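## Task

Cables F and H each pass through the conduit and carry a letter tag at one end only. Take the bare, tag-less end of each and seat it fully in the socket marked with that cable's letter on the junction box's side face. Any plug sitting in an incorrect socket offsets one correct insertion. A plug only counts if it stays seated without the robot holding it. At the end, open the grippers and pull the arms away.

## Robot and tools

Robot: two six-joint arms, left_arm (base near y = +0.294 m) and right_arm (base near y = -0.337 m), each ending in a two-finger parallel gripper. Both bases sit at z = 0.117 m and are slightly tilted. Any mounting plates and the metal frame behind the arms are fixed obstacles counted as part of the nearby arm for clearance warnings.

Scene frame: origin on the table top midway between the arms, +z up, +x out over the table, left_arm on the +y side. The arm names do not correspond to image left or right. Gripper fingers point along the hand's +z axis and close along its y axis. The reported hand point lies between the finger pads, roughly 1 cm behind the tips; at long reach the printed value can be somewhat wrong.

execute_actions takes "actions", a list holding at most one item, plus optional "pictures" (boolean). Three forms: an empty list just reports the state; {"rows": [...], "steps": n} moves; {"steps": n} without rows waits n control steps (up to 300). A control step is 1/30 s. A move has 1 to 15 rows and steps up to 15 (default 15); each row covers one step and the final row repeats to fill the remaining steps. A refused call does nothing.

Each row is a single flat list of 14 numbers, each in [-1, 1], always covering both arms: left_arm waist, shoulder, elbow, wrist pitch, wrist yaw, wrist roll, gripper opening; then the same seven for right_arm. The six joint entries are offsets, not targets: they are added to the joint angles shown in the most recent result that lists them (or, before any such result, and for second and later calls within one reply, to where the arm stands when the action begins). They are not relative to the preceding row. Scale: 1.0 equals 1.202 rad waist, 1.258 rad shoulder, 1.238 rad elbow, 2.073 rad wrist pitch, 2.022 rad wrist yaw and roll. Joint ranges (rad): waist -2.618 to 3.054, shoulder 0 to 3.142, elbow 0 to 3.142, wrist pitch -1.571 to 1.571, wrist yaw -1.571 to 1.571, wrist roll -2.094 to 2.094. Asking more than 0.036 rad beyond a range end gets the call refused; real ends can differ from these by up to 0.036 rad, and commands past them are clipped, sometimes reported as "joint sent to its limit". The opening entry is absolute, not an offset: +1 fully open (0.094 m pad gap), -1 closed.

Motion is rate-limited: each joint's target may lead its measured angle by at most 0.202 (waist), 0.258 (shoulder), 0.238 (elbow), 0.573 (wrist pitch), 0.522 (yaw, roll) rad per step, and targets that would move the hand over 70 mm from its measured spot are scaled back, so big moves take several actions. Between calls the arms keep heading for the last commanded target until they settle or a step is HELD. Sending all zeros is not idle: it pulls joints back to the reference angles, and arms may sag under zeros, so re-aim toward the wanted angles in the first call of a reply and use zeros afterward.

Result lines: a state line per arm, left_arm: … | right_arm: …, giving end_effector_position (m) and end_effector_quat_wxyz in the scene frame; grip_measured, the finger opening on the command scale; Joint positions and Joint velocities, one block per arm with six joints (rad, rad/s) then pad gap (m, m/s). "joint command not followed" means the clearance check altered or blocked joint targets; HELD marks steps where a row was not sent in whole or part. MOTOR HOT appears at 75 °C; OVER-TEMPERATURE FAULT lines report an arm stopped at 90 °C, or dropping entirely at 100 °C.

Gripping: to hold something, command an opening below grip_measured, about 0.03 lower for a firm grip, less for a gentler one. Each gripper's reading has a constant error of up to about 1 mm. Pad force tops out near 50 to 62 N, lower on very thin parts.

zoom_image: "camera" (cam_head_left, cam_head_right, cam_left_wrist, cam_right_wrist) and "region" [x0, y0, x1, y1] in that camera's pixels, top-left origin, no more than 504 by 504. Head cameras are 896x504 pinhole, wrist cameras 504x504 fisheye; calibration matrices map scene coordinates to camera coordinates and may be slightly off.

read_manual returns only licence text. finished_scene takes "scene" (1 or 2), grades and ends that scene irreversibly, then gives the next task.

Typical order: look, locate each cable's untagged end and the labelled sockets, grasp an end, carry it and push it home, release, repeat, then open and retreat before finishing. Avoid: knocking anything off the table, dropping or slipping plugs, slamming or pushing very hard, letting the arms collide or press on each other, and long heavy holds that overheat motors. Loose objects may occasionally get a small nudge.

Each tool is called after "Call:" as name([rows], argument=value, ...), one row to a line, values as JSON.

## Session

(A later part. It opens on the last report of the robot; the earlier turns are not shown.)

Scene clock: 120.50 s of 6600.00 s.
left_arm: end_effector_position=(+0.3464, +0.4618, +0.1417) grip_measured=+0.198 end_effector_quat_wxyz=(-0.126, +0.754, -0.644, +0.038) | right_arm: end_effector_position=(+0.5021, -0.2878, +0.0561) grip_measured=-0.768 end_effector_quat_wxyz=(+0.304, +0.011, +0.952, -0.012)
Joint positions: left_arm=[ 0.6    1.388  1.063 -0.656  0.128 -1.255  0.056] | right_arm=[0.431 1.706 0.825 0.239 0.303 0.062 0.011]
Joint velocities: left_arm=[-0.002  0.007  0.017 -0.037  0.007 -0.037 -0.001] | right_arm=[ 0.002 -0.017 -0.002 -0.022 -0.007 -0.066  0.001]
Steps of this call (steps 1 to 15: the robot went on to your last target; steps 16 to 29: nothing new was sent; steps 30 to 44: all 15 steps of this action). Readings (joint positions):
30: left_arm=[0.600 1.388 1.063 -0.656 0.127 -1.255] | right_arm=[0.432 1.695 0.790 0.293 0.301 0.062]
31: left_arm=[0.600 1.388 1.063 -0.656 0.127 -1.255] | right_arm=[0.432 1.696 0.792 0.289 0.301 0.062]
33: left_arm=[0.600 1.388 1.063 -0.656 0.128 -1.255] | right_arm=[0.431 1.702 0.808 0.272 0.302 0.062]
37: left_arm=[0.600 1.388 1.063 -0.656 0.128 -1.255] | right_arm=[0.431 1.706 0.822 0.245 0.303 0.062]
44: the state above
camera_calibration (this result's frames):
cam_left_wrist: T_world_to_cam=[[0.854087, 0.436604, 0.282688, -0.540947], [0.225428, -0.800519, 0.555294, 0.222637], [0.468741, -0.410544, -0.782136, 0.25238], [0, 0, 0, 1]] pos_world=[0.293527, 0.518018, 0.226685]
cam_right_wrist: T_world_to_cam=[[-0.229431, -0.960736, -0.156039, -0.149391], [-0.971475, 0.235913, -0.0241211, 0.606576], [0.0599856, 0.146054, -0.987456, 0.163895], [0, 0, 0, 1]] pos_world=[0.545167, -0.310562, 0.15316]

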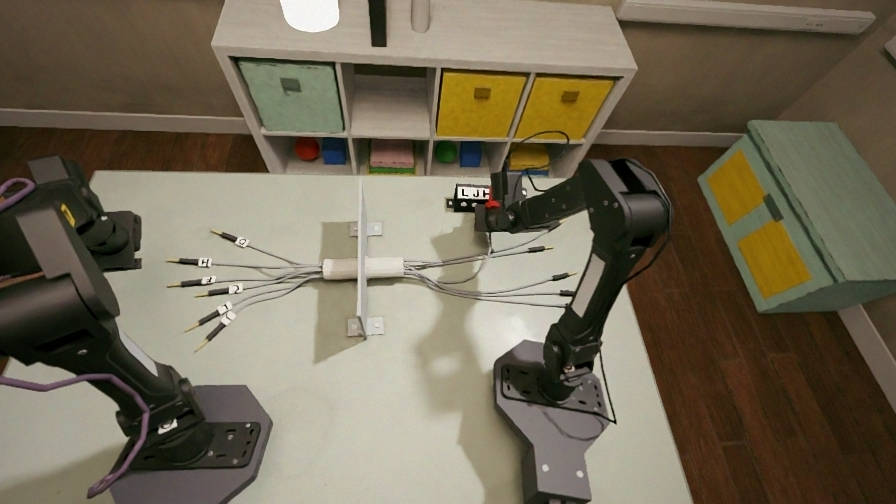

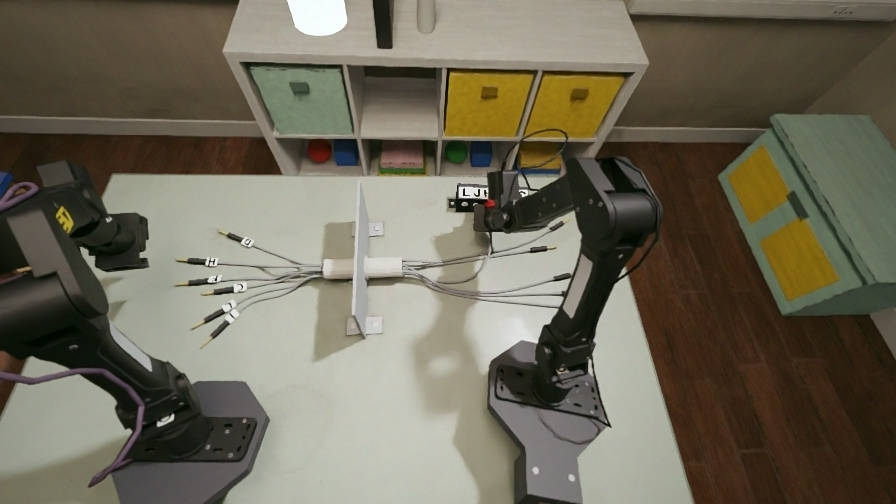

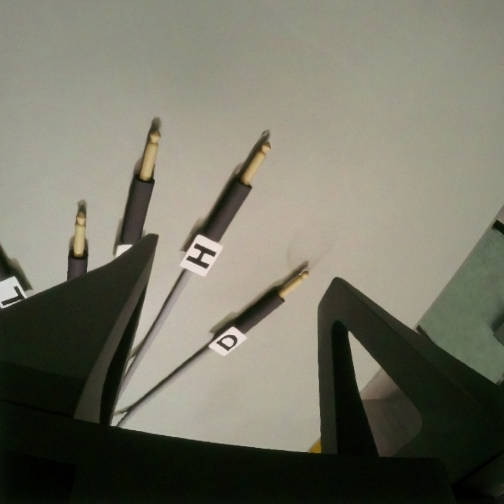

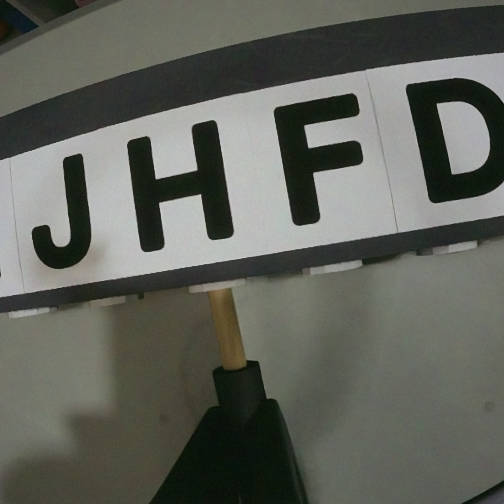

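Call:
execute_actions([
  {"rows":[[0,0,0,0,0,0,0.2,-0.004,0.006,0.03,0.005,0,0,-0.82],[0,0,0,0,0,0,0.2,-0.006,0.012,0.05,0.003,0,0,-0.82],[0,0,0,0,0,0,0.2,-0.01,0.018,0.07,0,0,0,-0.82],[0,0,0,0,0,0,0.2,-0.014,0.024,0.09,-0.006,0,0,-0.82]],"steps":15},
])

Scene clock: 121.77 s of 6600.00 s.
left_arm: end_effector_position=(+0.3466, +0.4614, +0.1417) grip_measured=+0.198 end_effector_quat_wxyz=(-0.126, +0.754, -0.644, +0.039) | right_arm: end_effector_position=(+0.5036, -0.2878, +0.0545) grip_measured=-0.768 end_effector_quat_wxyz=(+0.281, +0.007, +0.960, -0.017)
Joint positions: left_arm=[ 0.6    1.388  1.063 -0.656  0.131 -1.255  0.056] | right_arm=[0.431 1.718 0.881 0.144 0.307 0.064 0.011]
Joint velocities: left_arm=[-0.012 -0.002 -0.037 -0.051 -0.051 -0.007 -0.   ] | right_arm=[ 0.007 -0.007  0.017 -0.007  0.081 -0.007 -0.   ]
Steps of this call (steps 1 to 15: the robot went on to your last target; steps 16 to 23: nothing new was sent; steps 24 to 38: all 15 steps of this action). Readings (joint positions):
24: left_arm=[0.600 1.388 1.063 -0.656 0.129 -1.255] | right_arm=[0.431 1.706 0.825 0.238 0.303 0.062]
25: left_arm=[0.600 1.388 1.063 -0.656 0.129 -1.255] | right_arm=[0.431 1.706 0.828 0.235 0.303 0.062]
27: left_arm=[0.600 1.388 1.063 -0.656 0.129 -1.255] | right_arm=[0.431 1.707 0.847 0.203 0.304 0.062]
31: left_arm=[0.600 1.388 1.063 -0.656 0.130 -1.255] | right_arm=[0.431 1.718 0.876 0.155 0.307 0.063]
38: the state above
camera_calibration (this result's frames):
cam_left_wrist: T_world_to_cam=[[0.854063, 0.436654, 0.282682, -0.54096], [0.224396, -0.799556, 0.557096, 0.221968], [0.469278, -0.412363, -0.780855, 0.252607], [0, 0, 0, 1]] pos_world=[0.293662, 0.517854, 0.226511]
cam_right_wrist: T_world_to_cam=[[-0.230963, -0.963714, -0.13383, -0.150606], [-0.972907, 0.230229, 0.0211529, 0.604546], [0.0104261, 0.135089, -0.990779, 0.1842], [0, 0, 0, 1]] pos_world=[0.551462, -0.309208, 0.149558]

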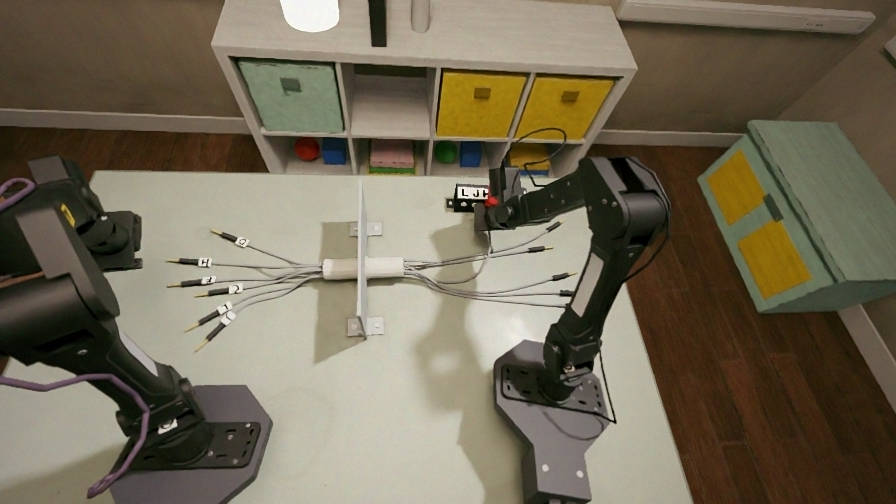

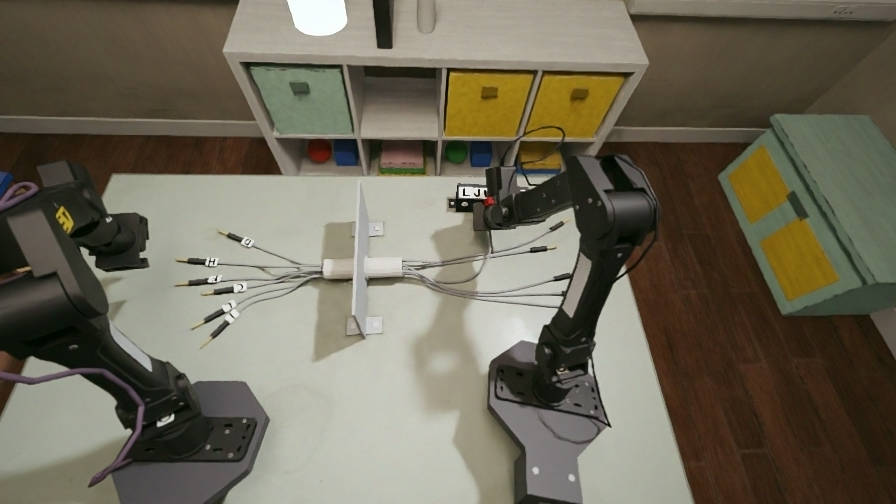

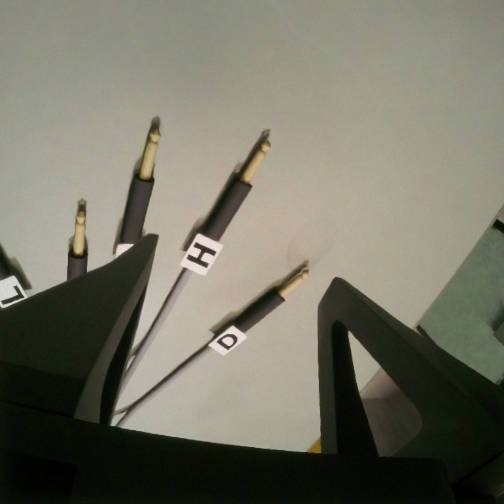

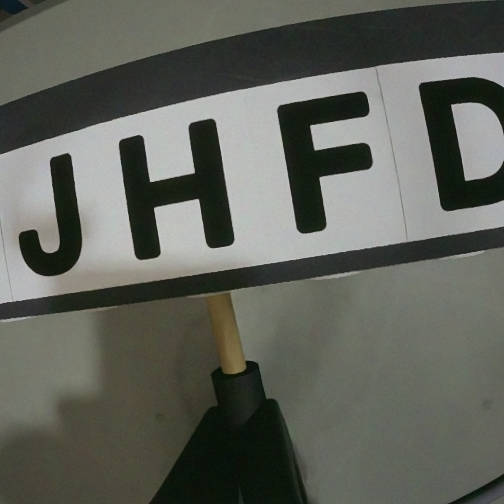

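Call:
execute_actions([
  {"rows":[[0,0,0,0,0,0,0.2,0,0.005,-0.04,0.04,0,0,-0.82],[0,0,0,0,0,0,0.2,0,0.01,-0.07,0.08,0,0,-0.82],[0,0,0,0,0,0,0.2,0,0.016,-0.075,0.088,0,0,-0.82]],"steps":15},
])

Scene clock: 125.53 s of 6600.00 s.
left_arm: end_effector_position=(+0.3467, +0.4611, +0.1417) grip_measured=+0.198 end_effector_quat_wxyz=(-0.125, +0.754, -0.644, +0.040) | right_arm: end_effector_position=(+0.5024, -0.2872, +0.0525) grip_measured=-0.768 end_effector_quat_wxyz=(+0.314, +0.016, +0.949, -0.011)
Joint positions: left_arm=[ 0.6    1.388  1.063 -0.656  0.132 -1.255  0.056] | right_arm=[0.431 1.721 0.804 0.298 0.304 0.065 0.011]
Joint velocities: left_arm=[-0.022 -0.007 -0.017  0.007 -0.037 -0.066  0.   ] | right_arm=[-0.002 -0.012 -0.012 -0.037  0.066  0.022  0.   ]
Steps of this call (steps 1 to 15: the robot went on to your last target; steps 16 to 90: nothing new was sent; then 0.27 s passed at rest; steps 91 to 105: all 15 steps of this action). Readings (joint positions):
91: left_arm=[0.600 1.388 1.063 -0.656 0.131 -1.255] | right_arm=[0.431 1.718 0.875 0.148 0.307 0.065]
92: left_arm=[0.600 1.388 1.063 -0.656 0.131 -1.255] | right_arm=[0.431 1.718 0.860 0.177 0.307 0.065]
94: left_arm=[0.600 1.388 1.063 -0.656 0.132 -1.255] | right_arm=[0.431 1.718 0.828 0.243 0.305 0.065]
98: left_arm=[0.600 1.388 1.063 -0.656 0.132 -1.255] | right_arm=[0.431 1.720 0.808 0.287 0.304 0.065]
105: the state above
camera_calibration (this result's frames):
cam_left_wrist: T_world_to_cam=[[0.854044, 0.436696, 0.282677, -0.54097], [0.223536, -0.798751, 0.558596, 0.221411], [0.469725, -0.413877, -0.779785, 0.252795], [0, 0, 0, 1]] pos_world=[0.293775, 0.517717, 0.226366]
cam_right_wrist: T_world_to_cam=[[-0.233106, -0.958165, -0.166079, -0.146228], [-0.968937, 0.243357, -0.0440195, 0.608517], [0.0825943, 0.150659, -0.985129, 0.150058], [0, 0, 0, 1]] pos_world=[0.543134, -0.310805, 0.150328]

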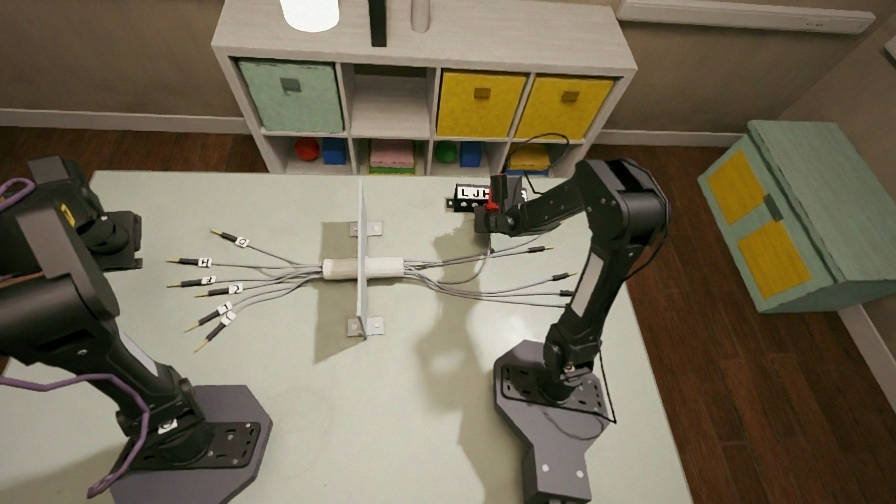

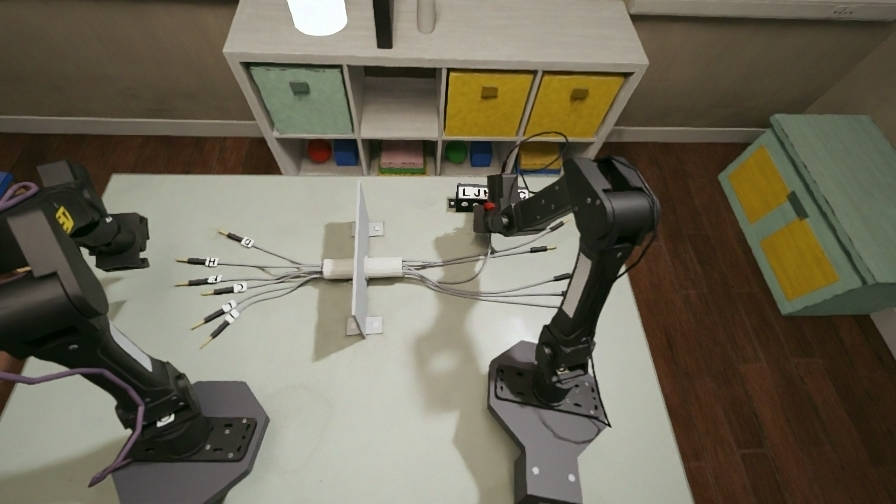

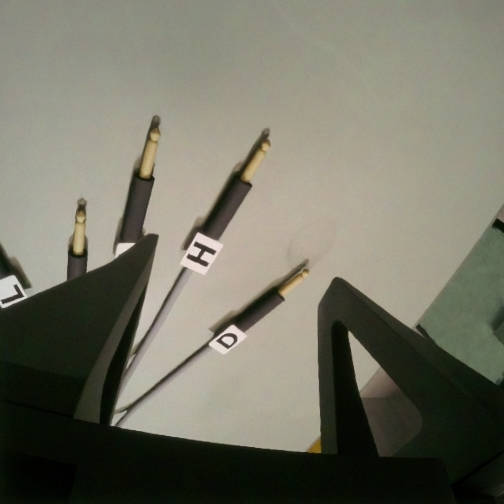

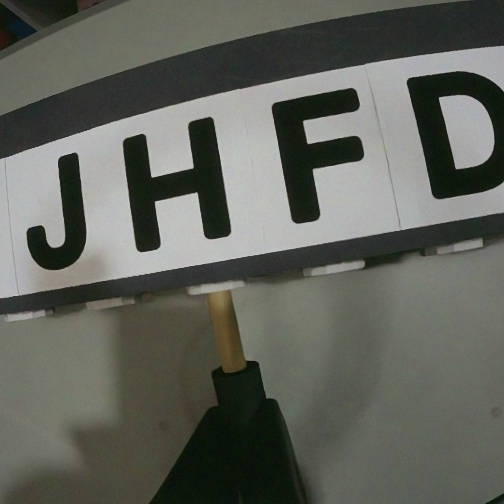

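Call:
execute_actions([
  {"rows":[[0,0,0,0,0,0,0.2,-0.004,0.01,0.02,0.008,0,0,-0.82],[0,0,0,0,0,0,0.2,-0.006,0.018,0.035,0.006,0,0,-0.82],[0,0,0,0,0,0,0.2,-0.008,0.026,0.05,0.004,0,0,-0.82]],"steps":15},
])

Scene clock: 126.80 s of 6600.00 s.
left_arm: end_effector_position=(+0.3469, +0.4608, +0.1417) grip_measured=+0.198 end_effector_quat_wxyz=(-0.125, +0.754, -0.644, +0.040) | right_arm: end_effector_position=(+0.5028, -0.2872, +0.0516) grip_measured=-0.768 end_effector_quat_wxyz=(+0.307, +0.015, +0.951, -0.012)
Joint positions: left_arm=[ 0.6    1.388  1.063 -0.656  0.134 -1.255  0.056] | right_arm=[0.431 1.724 0.819 0.27  0.306 0.067 0.011]
Joint velocities: left_arm=[-0.002 -0.012  0.002  0.007 -0.007 -0.051  0.   ] | right_arm=[-0.017  0.002 -0.007 -0.066  0.022 -0.022 -0.001]
Steps of this call (steps 1 to 15: the robot went on to your last target; steps 16 to 23: nothing new was sent; steps 24 to 38: all 15 steps of this action). Readings (joint positions):
24: left_arm=[0.600 1.388 1.063 -0.656 0.133 -1.255] | right_arm=[0.431 1.721 0.803 0.298 0.304 0.065]
25: left_arm=[0.600 1.388 1.063 -0.656 0.133 -1.255] | right_arm=[0.431 1.721 0.803 0.298 0.304 0.065]
27: left_arm=[0.600 1.388 1.063 -0.656 0.134 -1.255] | right_arm=[0.431 1.724 0.812 0.287 0.306 0.066]
31: left_arm=[0.600 1.388 1.063 -0.656 0.134 -1.255] | right_arm=[0.431 1.724 0.818 0.273 0.306 0.067]
38: the state above
camera_calibration (this result's frames):
cam_left_wrist: T_world_to_cam=[[0.854024, 0.436738, 0.282672, -0.540981], [0.222674, -0.797942, 0.560093, 0.220852], [0.470169, -0.415389, -0.778712, 0.252982], [0, 0, 0, 1]] pos_world=[0.293888, 0.51758, 0.226222]
cam_right_wrist: T_world_to_cam=[[-0.235575, -0.958564, -0.160184, -0.145479], [-0.969454, 0.24336, -0.0305711, 0.608426], [0.0682868, 0.14809, -0.986614, 0.155748], [0, 0, 0, 1]] pos_world=[0.544935, -0.310582, 0.14896]

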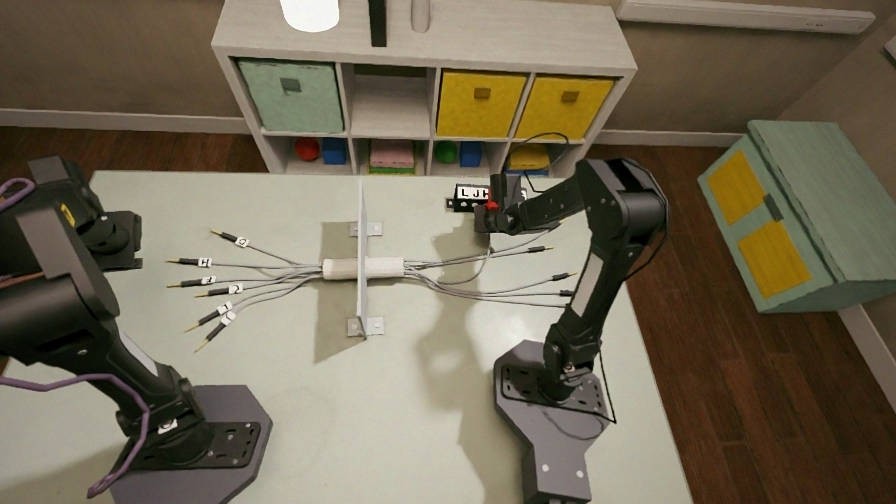

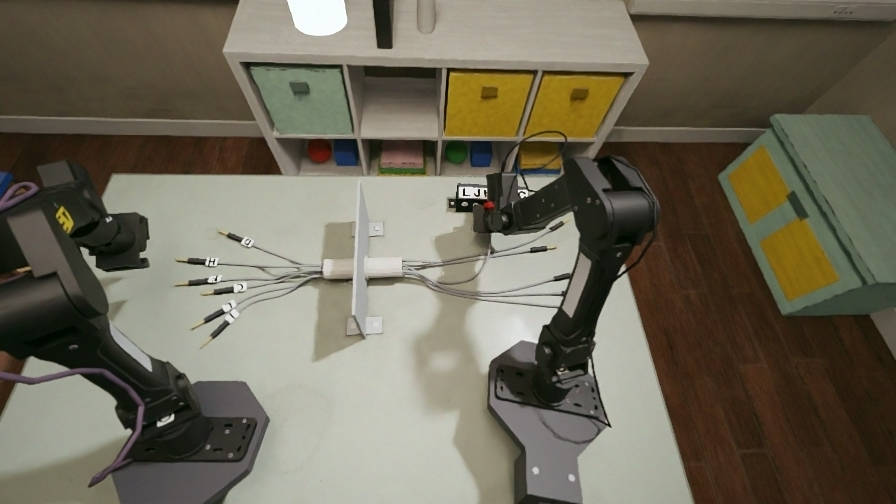

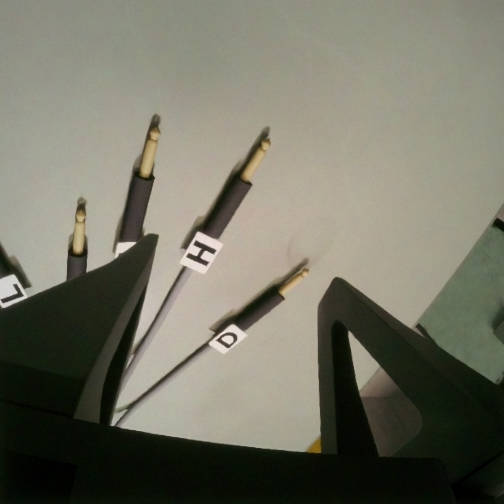

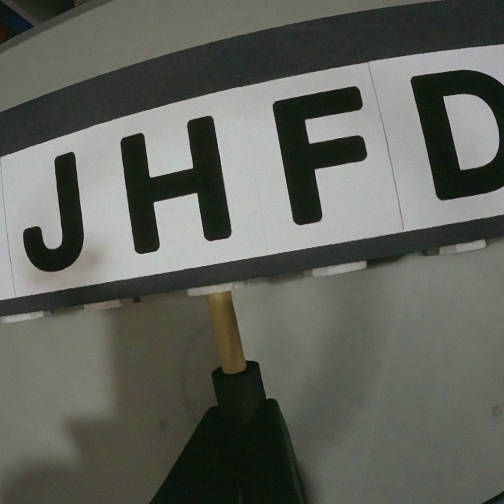

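Call:
execute_actions([
  {"rows":[[0,0,0,0,0,0,0.2,0.025,-0.005,-0.01,0.01,0,0,-0.82]],"steps":15},
])

Scene clock: 128.73 s of 6600.00 s.
left_arm: end_effector_position=(+0.3470, +0.4605, +0.1417) grip_measured=+0.198 end_effector_quat_wxyz=(-0.124, +0.754, -0.644, +0.041) | right_arm: end_effector_position=(+0.5023, -0.2864, +0.0523) grip_measured=-0.768 end_effector_quat_wxyz=(+0.308, +0.016, +0.951, -0.018)
Joint positions: left_arm=[ 0.6    1.388  1.063 -0.656  0.136 -1.255  0.056] | right_arm=[0.44  1.724 0.819 0.269 0.323 0.07  0.011]
Joint velocities: left_arm=[ 0.007  0.002 -0.022 -0.022  0.007  0.007  0.001] | right_arm=[-0.007 -0.007 -0.002 -0.007 -0.007  0.066 -0.001]
Steps of this call (steps 1 to 15: the robot went on to your last target; steps 16 to 43: nothing new was sent; steps 44 to 58: all 15 steps of this action). Readings (joint positions):
44: left_arm=[0.600 1.388 1.063 -0.656 0.135 -1.255] | right_arm=[0.433 1.724 0.819 0.269 0.308 0.068]
45: left_arm=[0.600 1.388 1.063 -0.656 0.135 -1.255] | right_arm=[0.436 1.724 0.819 0.269 0.316 0.069]
47: left_arm=[0.600 1.388 1.063 -0.656 0.136 -1.255] | right_arm=[0.439 1.724 0.819 0.269 0.322 0.070]
51: left_arm=[0.600 1.388 1.063 -0.656 0.136 -1.255] | right_arm=[0.440 1.724 0.819 0.269 0.323 0.070]
58: the state above
camera_calibration (this result's frames):
cam_left_wrist: T_world_to_cam=[[0.854004, 0.43678, 0.282666, -0.540991], [0.221812, -0.797131, 0.561588, 0.220294], [0.470612, -0.4169, -0.777636, 0.253167], [0, 0, 0, 1]] pos_world=[0.294001, 0.517443, 0.226078]
cam_right_wrist: T_world_to_cam=[[-0.238926, -0.959293, -0.150567, -0.143762], [-0.968533, 0.246558, -0.0339655, 0.608388], [0.0697065, 0.137714, -0.988016, 0.152704], [0, 0, 0, 1]] pos_world=[0.544251, -0.308943, 0.149892]

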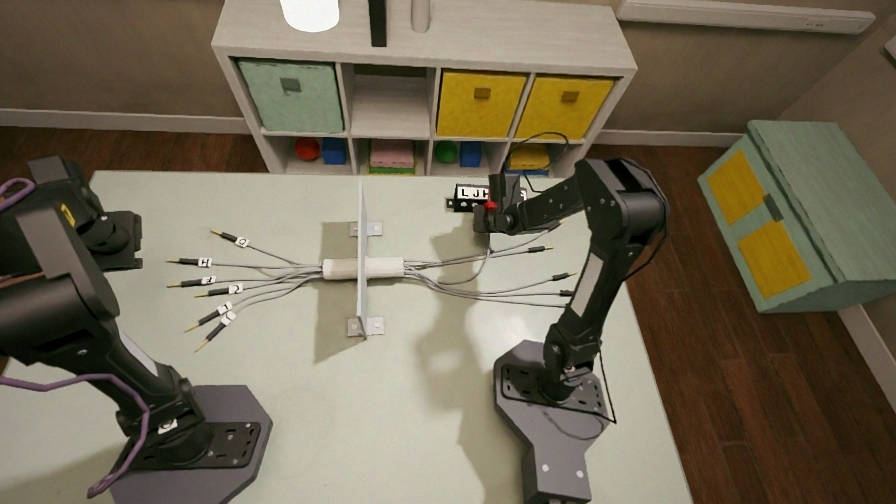

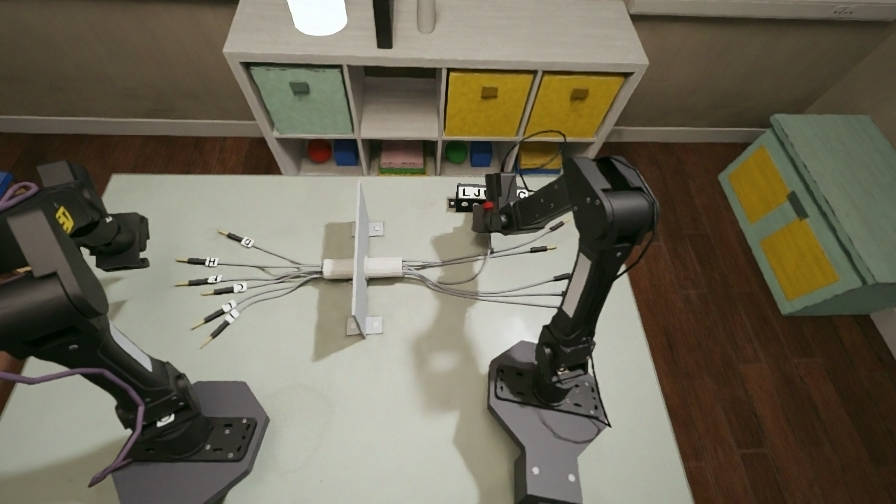

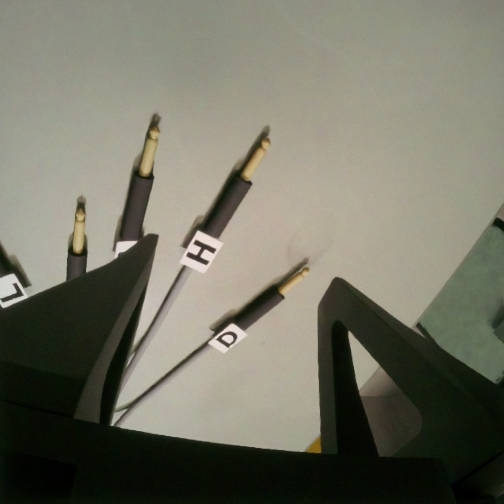

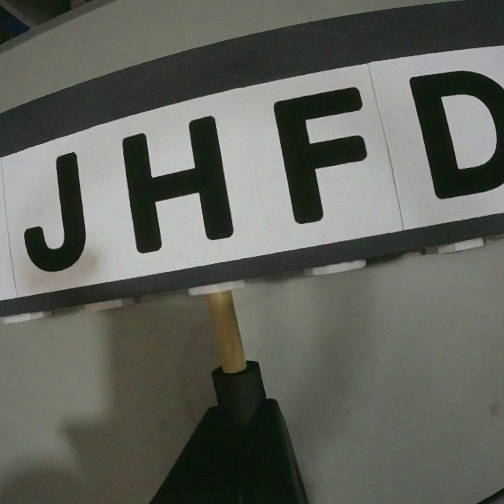

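Call:
execute_actions([
  {"rows":[[0,0,0,0,0,0,0.2,-0.015,0.015,0.03,0.012,-0.01,0,-0.82],[0,0,0,0,0,0,0.2,-0.018,0.03,0.05,0.02,-0.01,0,-0.82],[0,0,0,0,0,0,0.2,-0.02,0.045,0.075,0.026,-0.01,0,-0.82]],"steps":15},
])

Scene clock: 130.20 s of 6600.00 s.
left_arm: end_effector_position=(+0.3472, +0.4602, +0.1417) grip_measured=+0.198 end_effector_quat_wxyz=(-0.124, +0.754, -0.644, +0.042) | right_arm: end_effector_position=(+0.5036, -0.2868, +0.0513) grip_measured=-0.768 end_effector_quat_wxyz=(+0.296, +0.016, +0.955, -0.019)
Joint positions: left_arm=[ 0.6    1.388  1.063 -0.656  0.138 -1.255  0.056] | right_arm=[0.437 1.73  0.851 0.217 0.322 0.077 0.011]
Joint velocities: left_arm=[-0.027  0.007 -0.002 -0.007  0.007 -0.051 -0.001] | right_arm=[ 0.007 -0.017 -0.022 -0.037 -0.007  0.037  0.   ]
Steps of this call (steps 1 to 15: the robot went on to your last target; steps 16 to 29: nothing new was sent; steps 30 to 44: all 15 steps of this action). Readings (joint positions):
30: left_arm=[0.600 1.388 1.063 -0.656 0.137 -1.255] | right_arm=[0.439 1.724 0.819 0.270 0.323 0.070]
31: left_arm=[0.600 1.388 1.063 -0.656 0.137 -1.255] | right_arm=[0.438 1.726 0.823 0.268 0.321 0.070]
33: left_arm=[0.600 1.388 1.063 -0.656 0.137 -1.255] | right_arm=[0.437 1.730 0.836 0.248 0.322 0.073]
37: left_arm=[0.600 1.388 1.063 -0.656 0.138 -1.255] | right_arm=[0.437 1.730 0.848 0.223 0.322 0.076]
44: the state above
camera_calibration (this result's frames):
cam_left_wrist: T_world_to_cam=[[0.853985, 0.436822, 0.282661, -0.541002], [0.220949, -0.796317, 0.563082, 0.219735], [0.471054, -0.418409, -0.776558, 0.253352], [0, 0, 0, 1]] pos_world=[0.294114, 0.517305, 0.225934]
cam_right_wrist: T_world_to_cam=[[-0.244782, -0.958937, -0.143254, -0.141282], [-0.968567, 0.248588, -0.00901939, 0.609101], [0.0442602, 0.136543, -0.989645, 0.164277], [0, 0, 0, 1]] pos_world=[0.548101, -0.309326, 0.14783]

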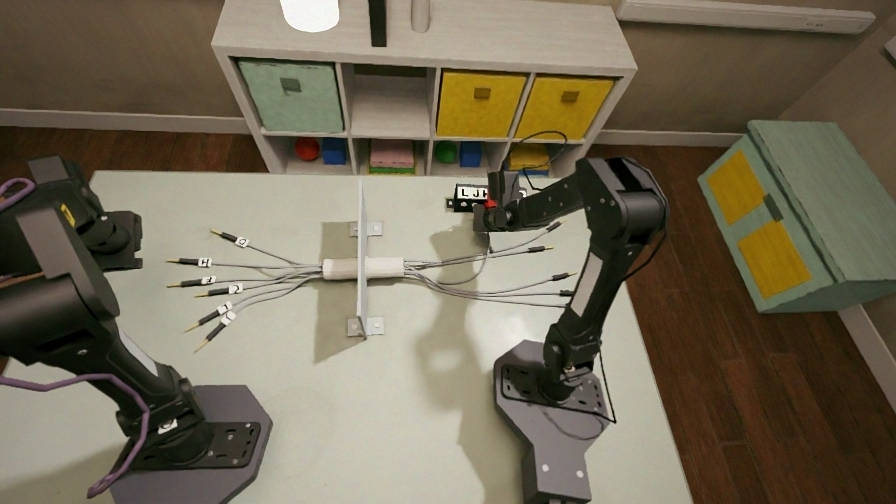

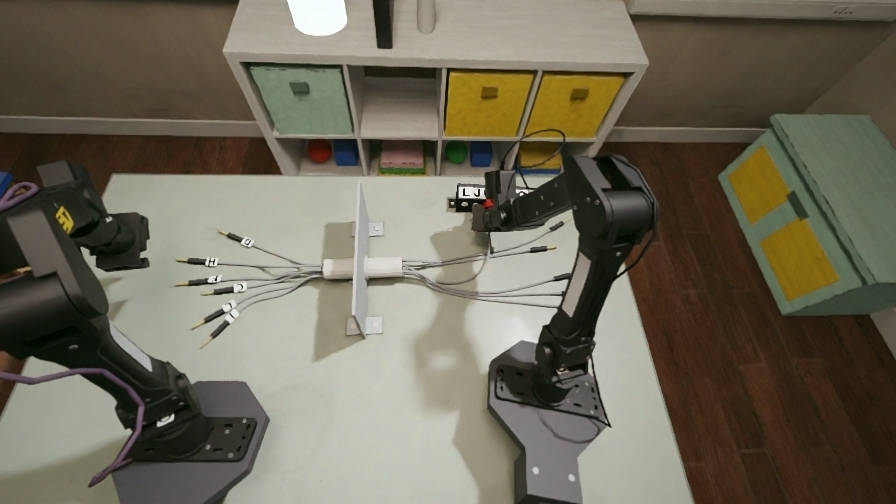

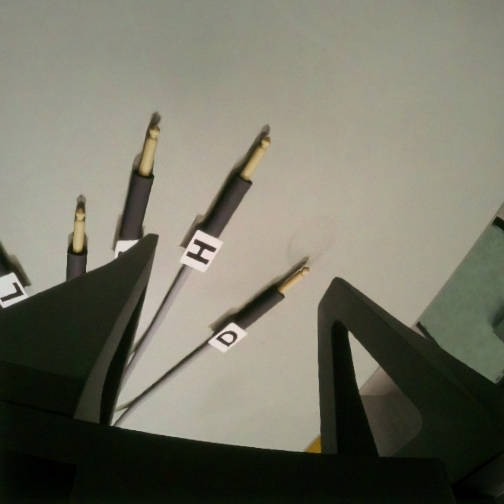

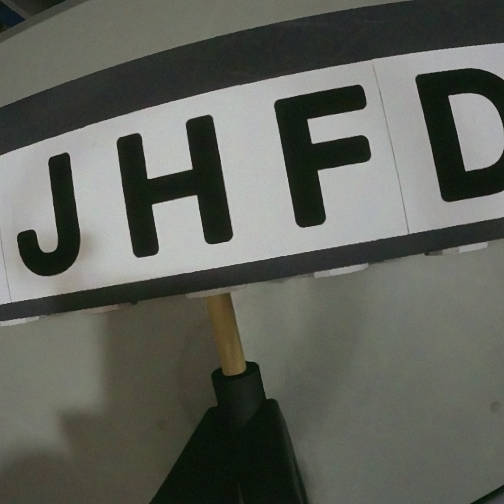

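Call:
execute_actions([
  {"rows":[[0,0,0,0,0,0,0.2,-0.01,0.01,0.01,0.03,-0.012,-0.004,-0.82],[0,0,0,0,0,0,0.2,-0.012,0.02,0.02,0.05,-0.012,-0.004,-0.82],[0,0,0,0,0,0,0.2,-0.014,0.03,0.03,0.075,-0.012,-0.004,-0.82]],"steps":15},
])

Scene clock: 131.90 s of 6600.00 s.
left_arm: end_effector_position=(+0.3473, +0.4599, +0.1417) grip_measured=+0.198 end_effector_quat_wxyz=(-0.124, +0.753, -0.644, +0.043) | right_arm: end_effector_position=(+0.5038, -0.2867, +0.0514) grip_measured=-0.768 end_effector_quat_wxyz=(+0.296, +0.016, +0.955, -0.018)
Joint positions: left_arm=[ 0.6    1.388  1.063 -0.656  0.14  -1.255  0.056] | right_arm=[0.437 1.73  0.851 0.218 0.321 0.077 0.011]
Joint velocities: left_arm=[-0.022 -0.002 -0.007  0.007 -0.007 -0.022 -0.001] | right_arm=[-0.002 -0.007 -0.017  0.081  0.051 -0.007 -0.   ]
Steps of this call (steps 1 to 15: the robot went on to your last target; steps 16 to 36: nothing new was sent; steps 37 to 51: all 15 steps of this action). Readings (joint positions):
37: left_arm=[0.600 1.388 1.063 -0.656 0.139 -1.255] | right_arm=[0.437 1.730 0.851 0.214 0.322 0.077]
38: left_arm=[0.600 1.388 1.063 -0.656 0.139 -1.255] | right_arm=[0.437 1.730 0.851 0.215 0.321 0.077]
40: left_arm=[0.600 1.388 1.063 -0.656 0.139 -1.255] | right_arm=[0.437 1.730 0.851 0.218 0.321 0.077]
44: left_arm=[0.600 1.388 1.063 -0.656 0.140 -1.255] | right_arm=[0.437 1.730 0.851 0.218 0.321 0.077]
51: the state above
camera_calibration (this result's frames):
cam_left_wrist: T_world_to_cam=[[0.853965, 0.436864, 0.282655, -0.541012], [0.220086, -0.7955, 0.564573, 0.219176], [0.471493, -0.419917, -0.775476, 0.253536], [0, 0, 0, 1]] pos_world=[0.294228, 0.517167, 0.22579]
cam_right_wrist: T_world_to_cam=[[-0.244714, -0.958785, -0.144383, -0.141025], [-0.968552, 0.248631, -0.0094559, 0.609236], [0.0449642, 0.137528, -0.989477, 0.164261], [0, 0, 0, 1]] pos_world=[0.54818, -0.309278, 0.147932]

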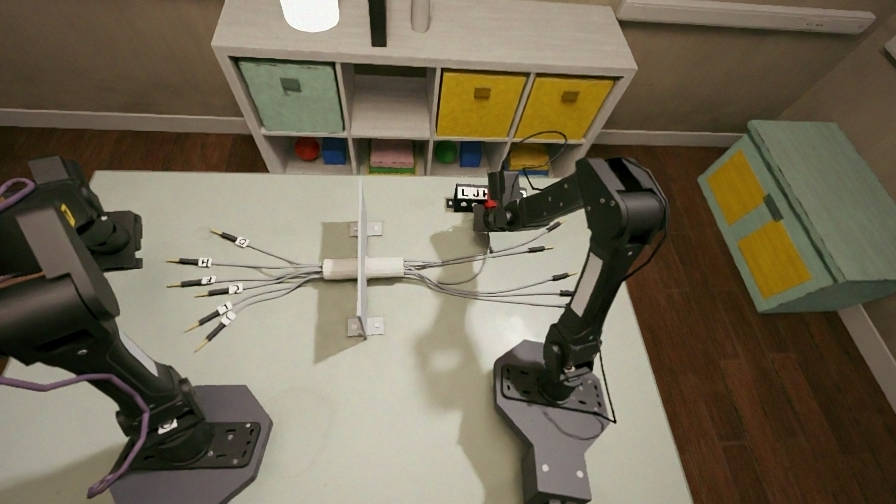

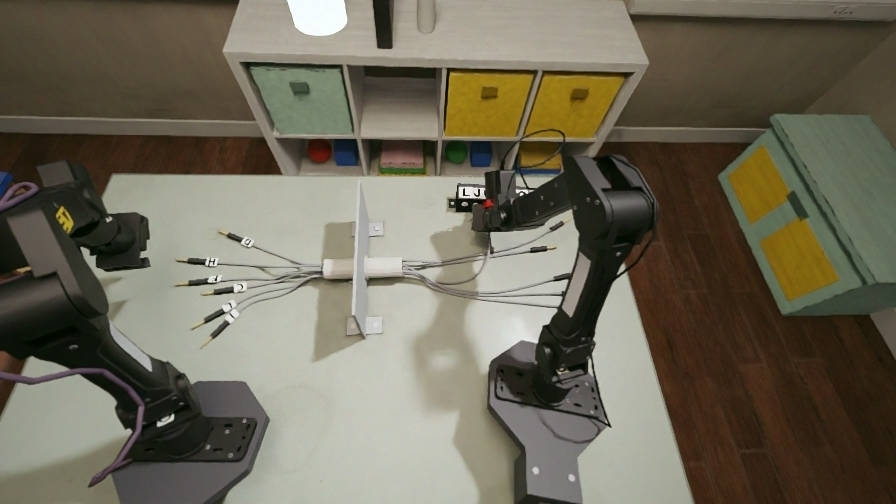

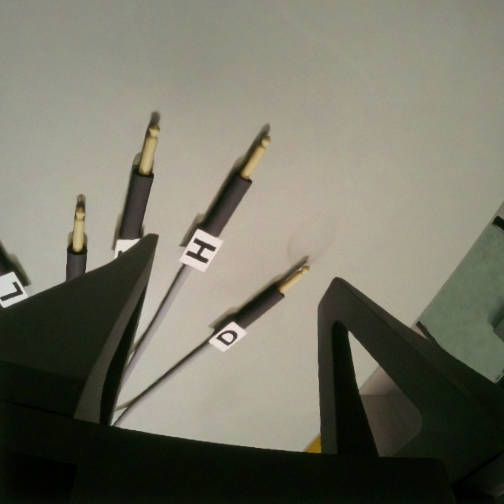

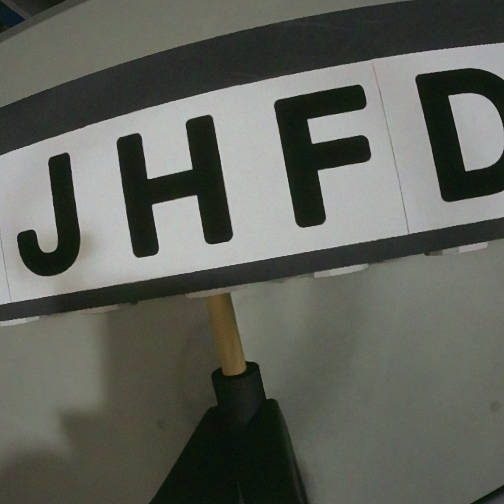

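Call:
execute_actions([
  {"rows":[[0,0,0,0,0,0,0.2,0,0,-0.03,0.03,0,0,-0.82],[0,0,0,0,0,0,0.2,0,0.008,-0.06,0.06,0,0,-0.82],[0,0,0,0,0,0,0.2,0,0.016,-0.085,0.09,0,0,-0.82],[0,0,0,0,0,0,0.2,0,0.022,-0.1,0.115,0,0,-0.82]],"steps":15},
])

Scene clock: 142.13 s of 6600.00 s.
left_arm: end_effector_position=(+0.3475, +0.4596, +0.1417) grip_measured=+0.198 end_effector_quat_wxyz=(-0.123, +0.753, -0.644, +0.044) | right_arm: end_effector_position=(+0.5020, -0.2863, +0.0508) grip_measured=-0.768 end_effector_quat_wxyz=(+0.343, +0.030, +0.939, -0.009)
Joint positions: left_arm=[ 0.6    1.388  1.063 -0.656  0.142 -1.255  0.056] | right_arm=[0.438 1.738 0.747 0.434 0.319 0.078 0.011]
Joint velocities: left_arm=[-0.002 -0.017 -0.007  0.007  0.037  0.007 -0.001] | right_arm=[ 0.007 -0.012 -0.012 -0.007  0.037  0.066 -0.   ]
Steps of this call (steps 1 to 15: the robot went on to your last target; steps 16 to 90: nothing new was sent; then 6.73 s passed at rest; steps 91 to 105: all 15 steps of this action). Readings (joint positions):
91: left_arm=[0.600 1.388 1.063 -0.656 0.140 -1.255] | right_arm=[0.438 1.729 0.845 0.220 0.322 0.078]
92: left_arm=[0.600 1.388 1.063 -0.656 0.141 -1.255] | right_arm=[0.438 1.728 0.834 0.240 0.322 0.078]
94: left_arm=[0.600 1.388 1.063 -0.656 0.141 -1.255] | right_arm=[0.438 1.728 0.795 0.319 0.321 0.078]
98: left_arm=[0.600 1.388 1.063 -0.656 0.142 -1.255] | right_arm=[0.438 1.735 0.756 0.412 0.319 0.078]
105: the state above
camera_calibration (this result's frames):
cam_left_wrist: T_world_to_cam=[[0.853945, 0.436905, 0.282649, -0.541023], [0.219221, -0.79468, 0.566062, 0.218617], [0.471931, -0.421423, -0.774392, 0.253719], [0, 0, 0, 1]] pos_world=[0.294341, 0.517029, 0.225647]
cam_right_wrist: T_world_to_cam=[[-0.245997, -0.950202, -0.191315, -0.135735], [-0.958023, 0.268342, -0.100924, 0.612427], [0.147236, 0.158457, -0.976326, 0.11763], [0, 0, 0, 1]] pos_world=[0.536009, -0.311955, 0.150686]

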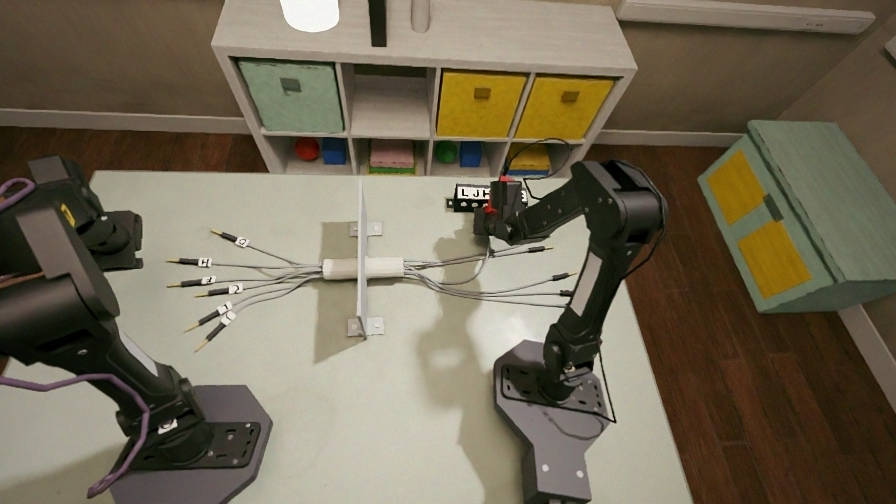

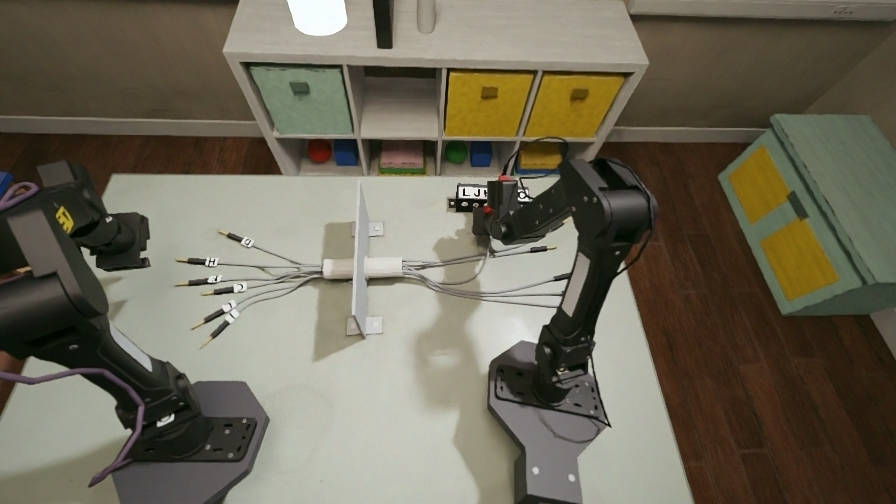

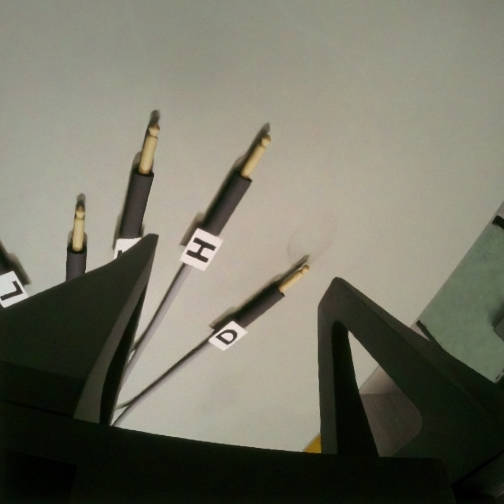

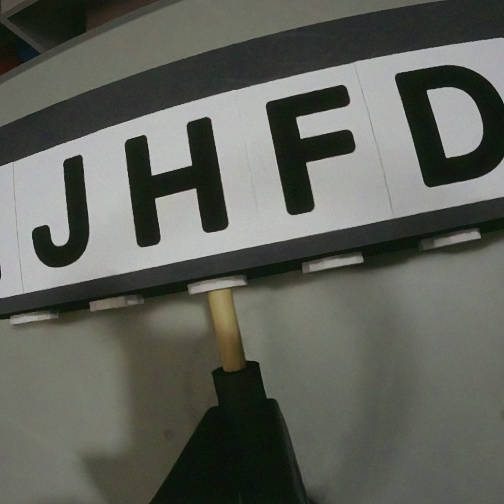

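Call:
execute_actions([
  {"rows":[[0,0,0,0,0,0,0.2,-0.008,0.008,0.015,0.01,-0.012,-0.005,-0.82],[0,0,0,0,0,0,0.2,-0.01,0.016,0.03,0.016,-0.012,-0.005,-0.82],[0,0,0,0,0,0,0.2,-0.012,0.024,0.045,0.022,-0.012,-0.005,-0.82]],"steps":15},
])

Scene clock: 143.40 s of 6600.00 s.
left_arm: end_effector_position=(+0.3477, +0.4593, +0.1417) grip_measured=+0.198 end_effector_quat_wxyz=(-0.123, +0.753, -0.645, +0.045) | right_arm: end_effector_position=(+0.5028, -0.2861, +0.0507) grip_measured=-0.768 end_effector_quat_wxyz=(+0.342, +0.029, +0.939, -0.009)
Joint positions: left_arm=[ 0.6    1.388  1.063 -0.656  0.144 -1.255  0.056] | right_arm=[0.437 1.739 0.752 0.429 0.318 0.077 0.011]
Joint velocities: left_arm=[ 0.007  0.007  0.012  0.022  0.037 -0.051 -0.001] | right_arm=[ 0.002 -0.002  0.022 -0.051  0.022 -0.007  0.001]
Steps of this call (steps 1 to 15: the robot went on to your last target; steps 16 to 23: nothing new was sent; steps 24 to 38: all 15 steps of this action). Readings (joint positions):
24: left_arm=[0.600 1.388 1.063 -0.656 0.142 -1.255] | right_arm=[0.438 1.738 0.747 0.436 0.318 0.077]
25: left_arm=[0.600 1.388 1.063 -0.656 0.143 -1.255] | right_arm=[0.438 1.738 0.747 0.436 0.317 0.077]
27: left_arm=[0.600 1.388 1.063 -0.656 0.143 -1.255] | right_arm=[0.437 1.739 0.751 0.432 0.318 0.077]
31: left_arm=[0.600 1.388 1.063 -0.656 0.144 -1.255] | right_arm=[0.437 1.739 0.752 0.429 0.318 0.077]
38: the state above
camera_calibration (this result's frames):
cam_left_wrist: T_world_to_cam=[[0.853926, 0.436947, 0.282644, -0.541033], [0.218356, -0.793857, 0.567549, 0.218057], [0.472368, -0.422928, -0.773305, 0.2539], [0, 0, 0, 1]] pos_world=[0.294454, 0.51689, 0.225504]
cam_right_wrist: T_world_to_cam=[[-0.244869, -0.950557, -0.191001, -0.135997], [-0.95864, 0.266846, -0.0990094, 0.612863], [0.145082, 0.158857, -0.976584, 0.118602], [0, 0, 0, 1]] pos_world=[0.537006, -0.311653, 0.150528]

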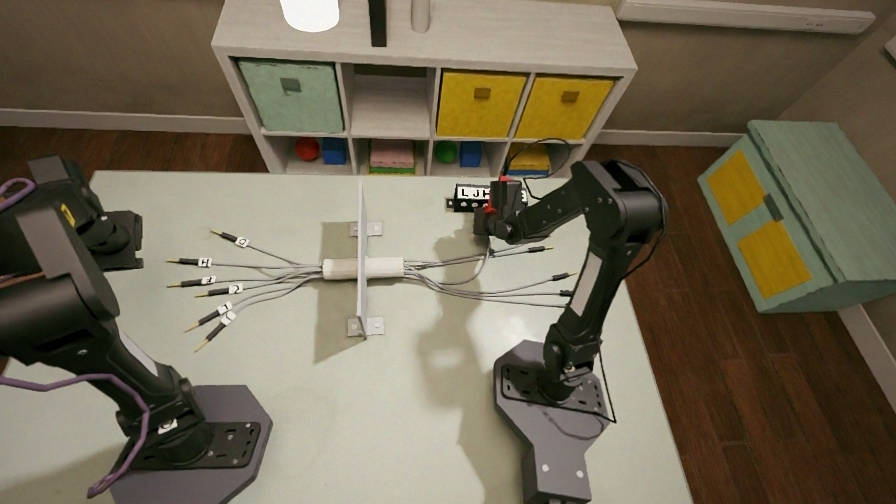

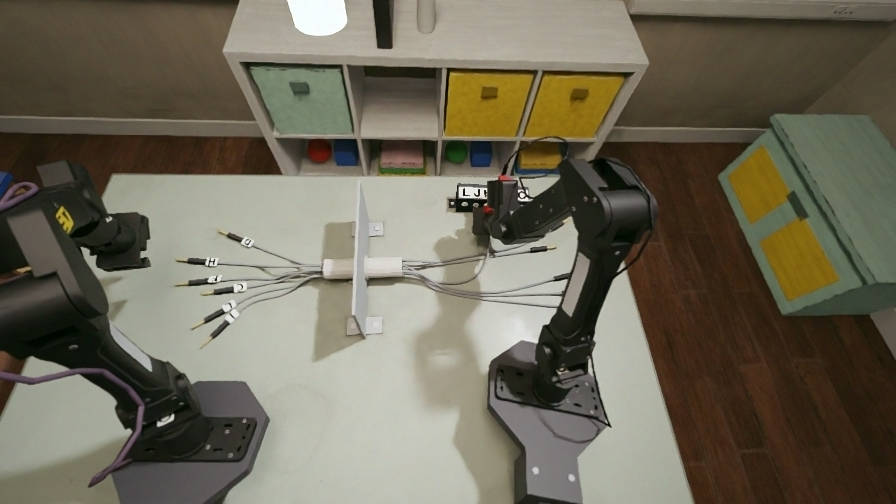

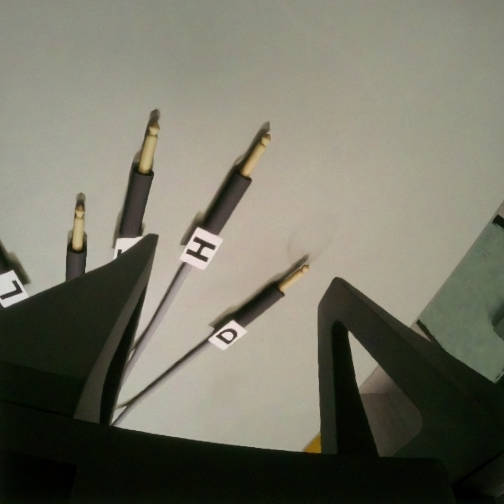

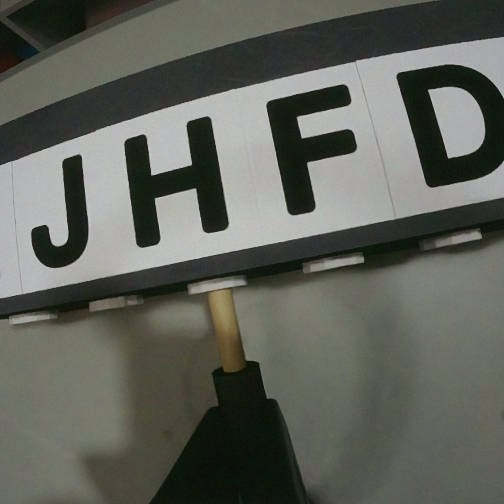

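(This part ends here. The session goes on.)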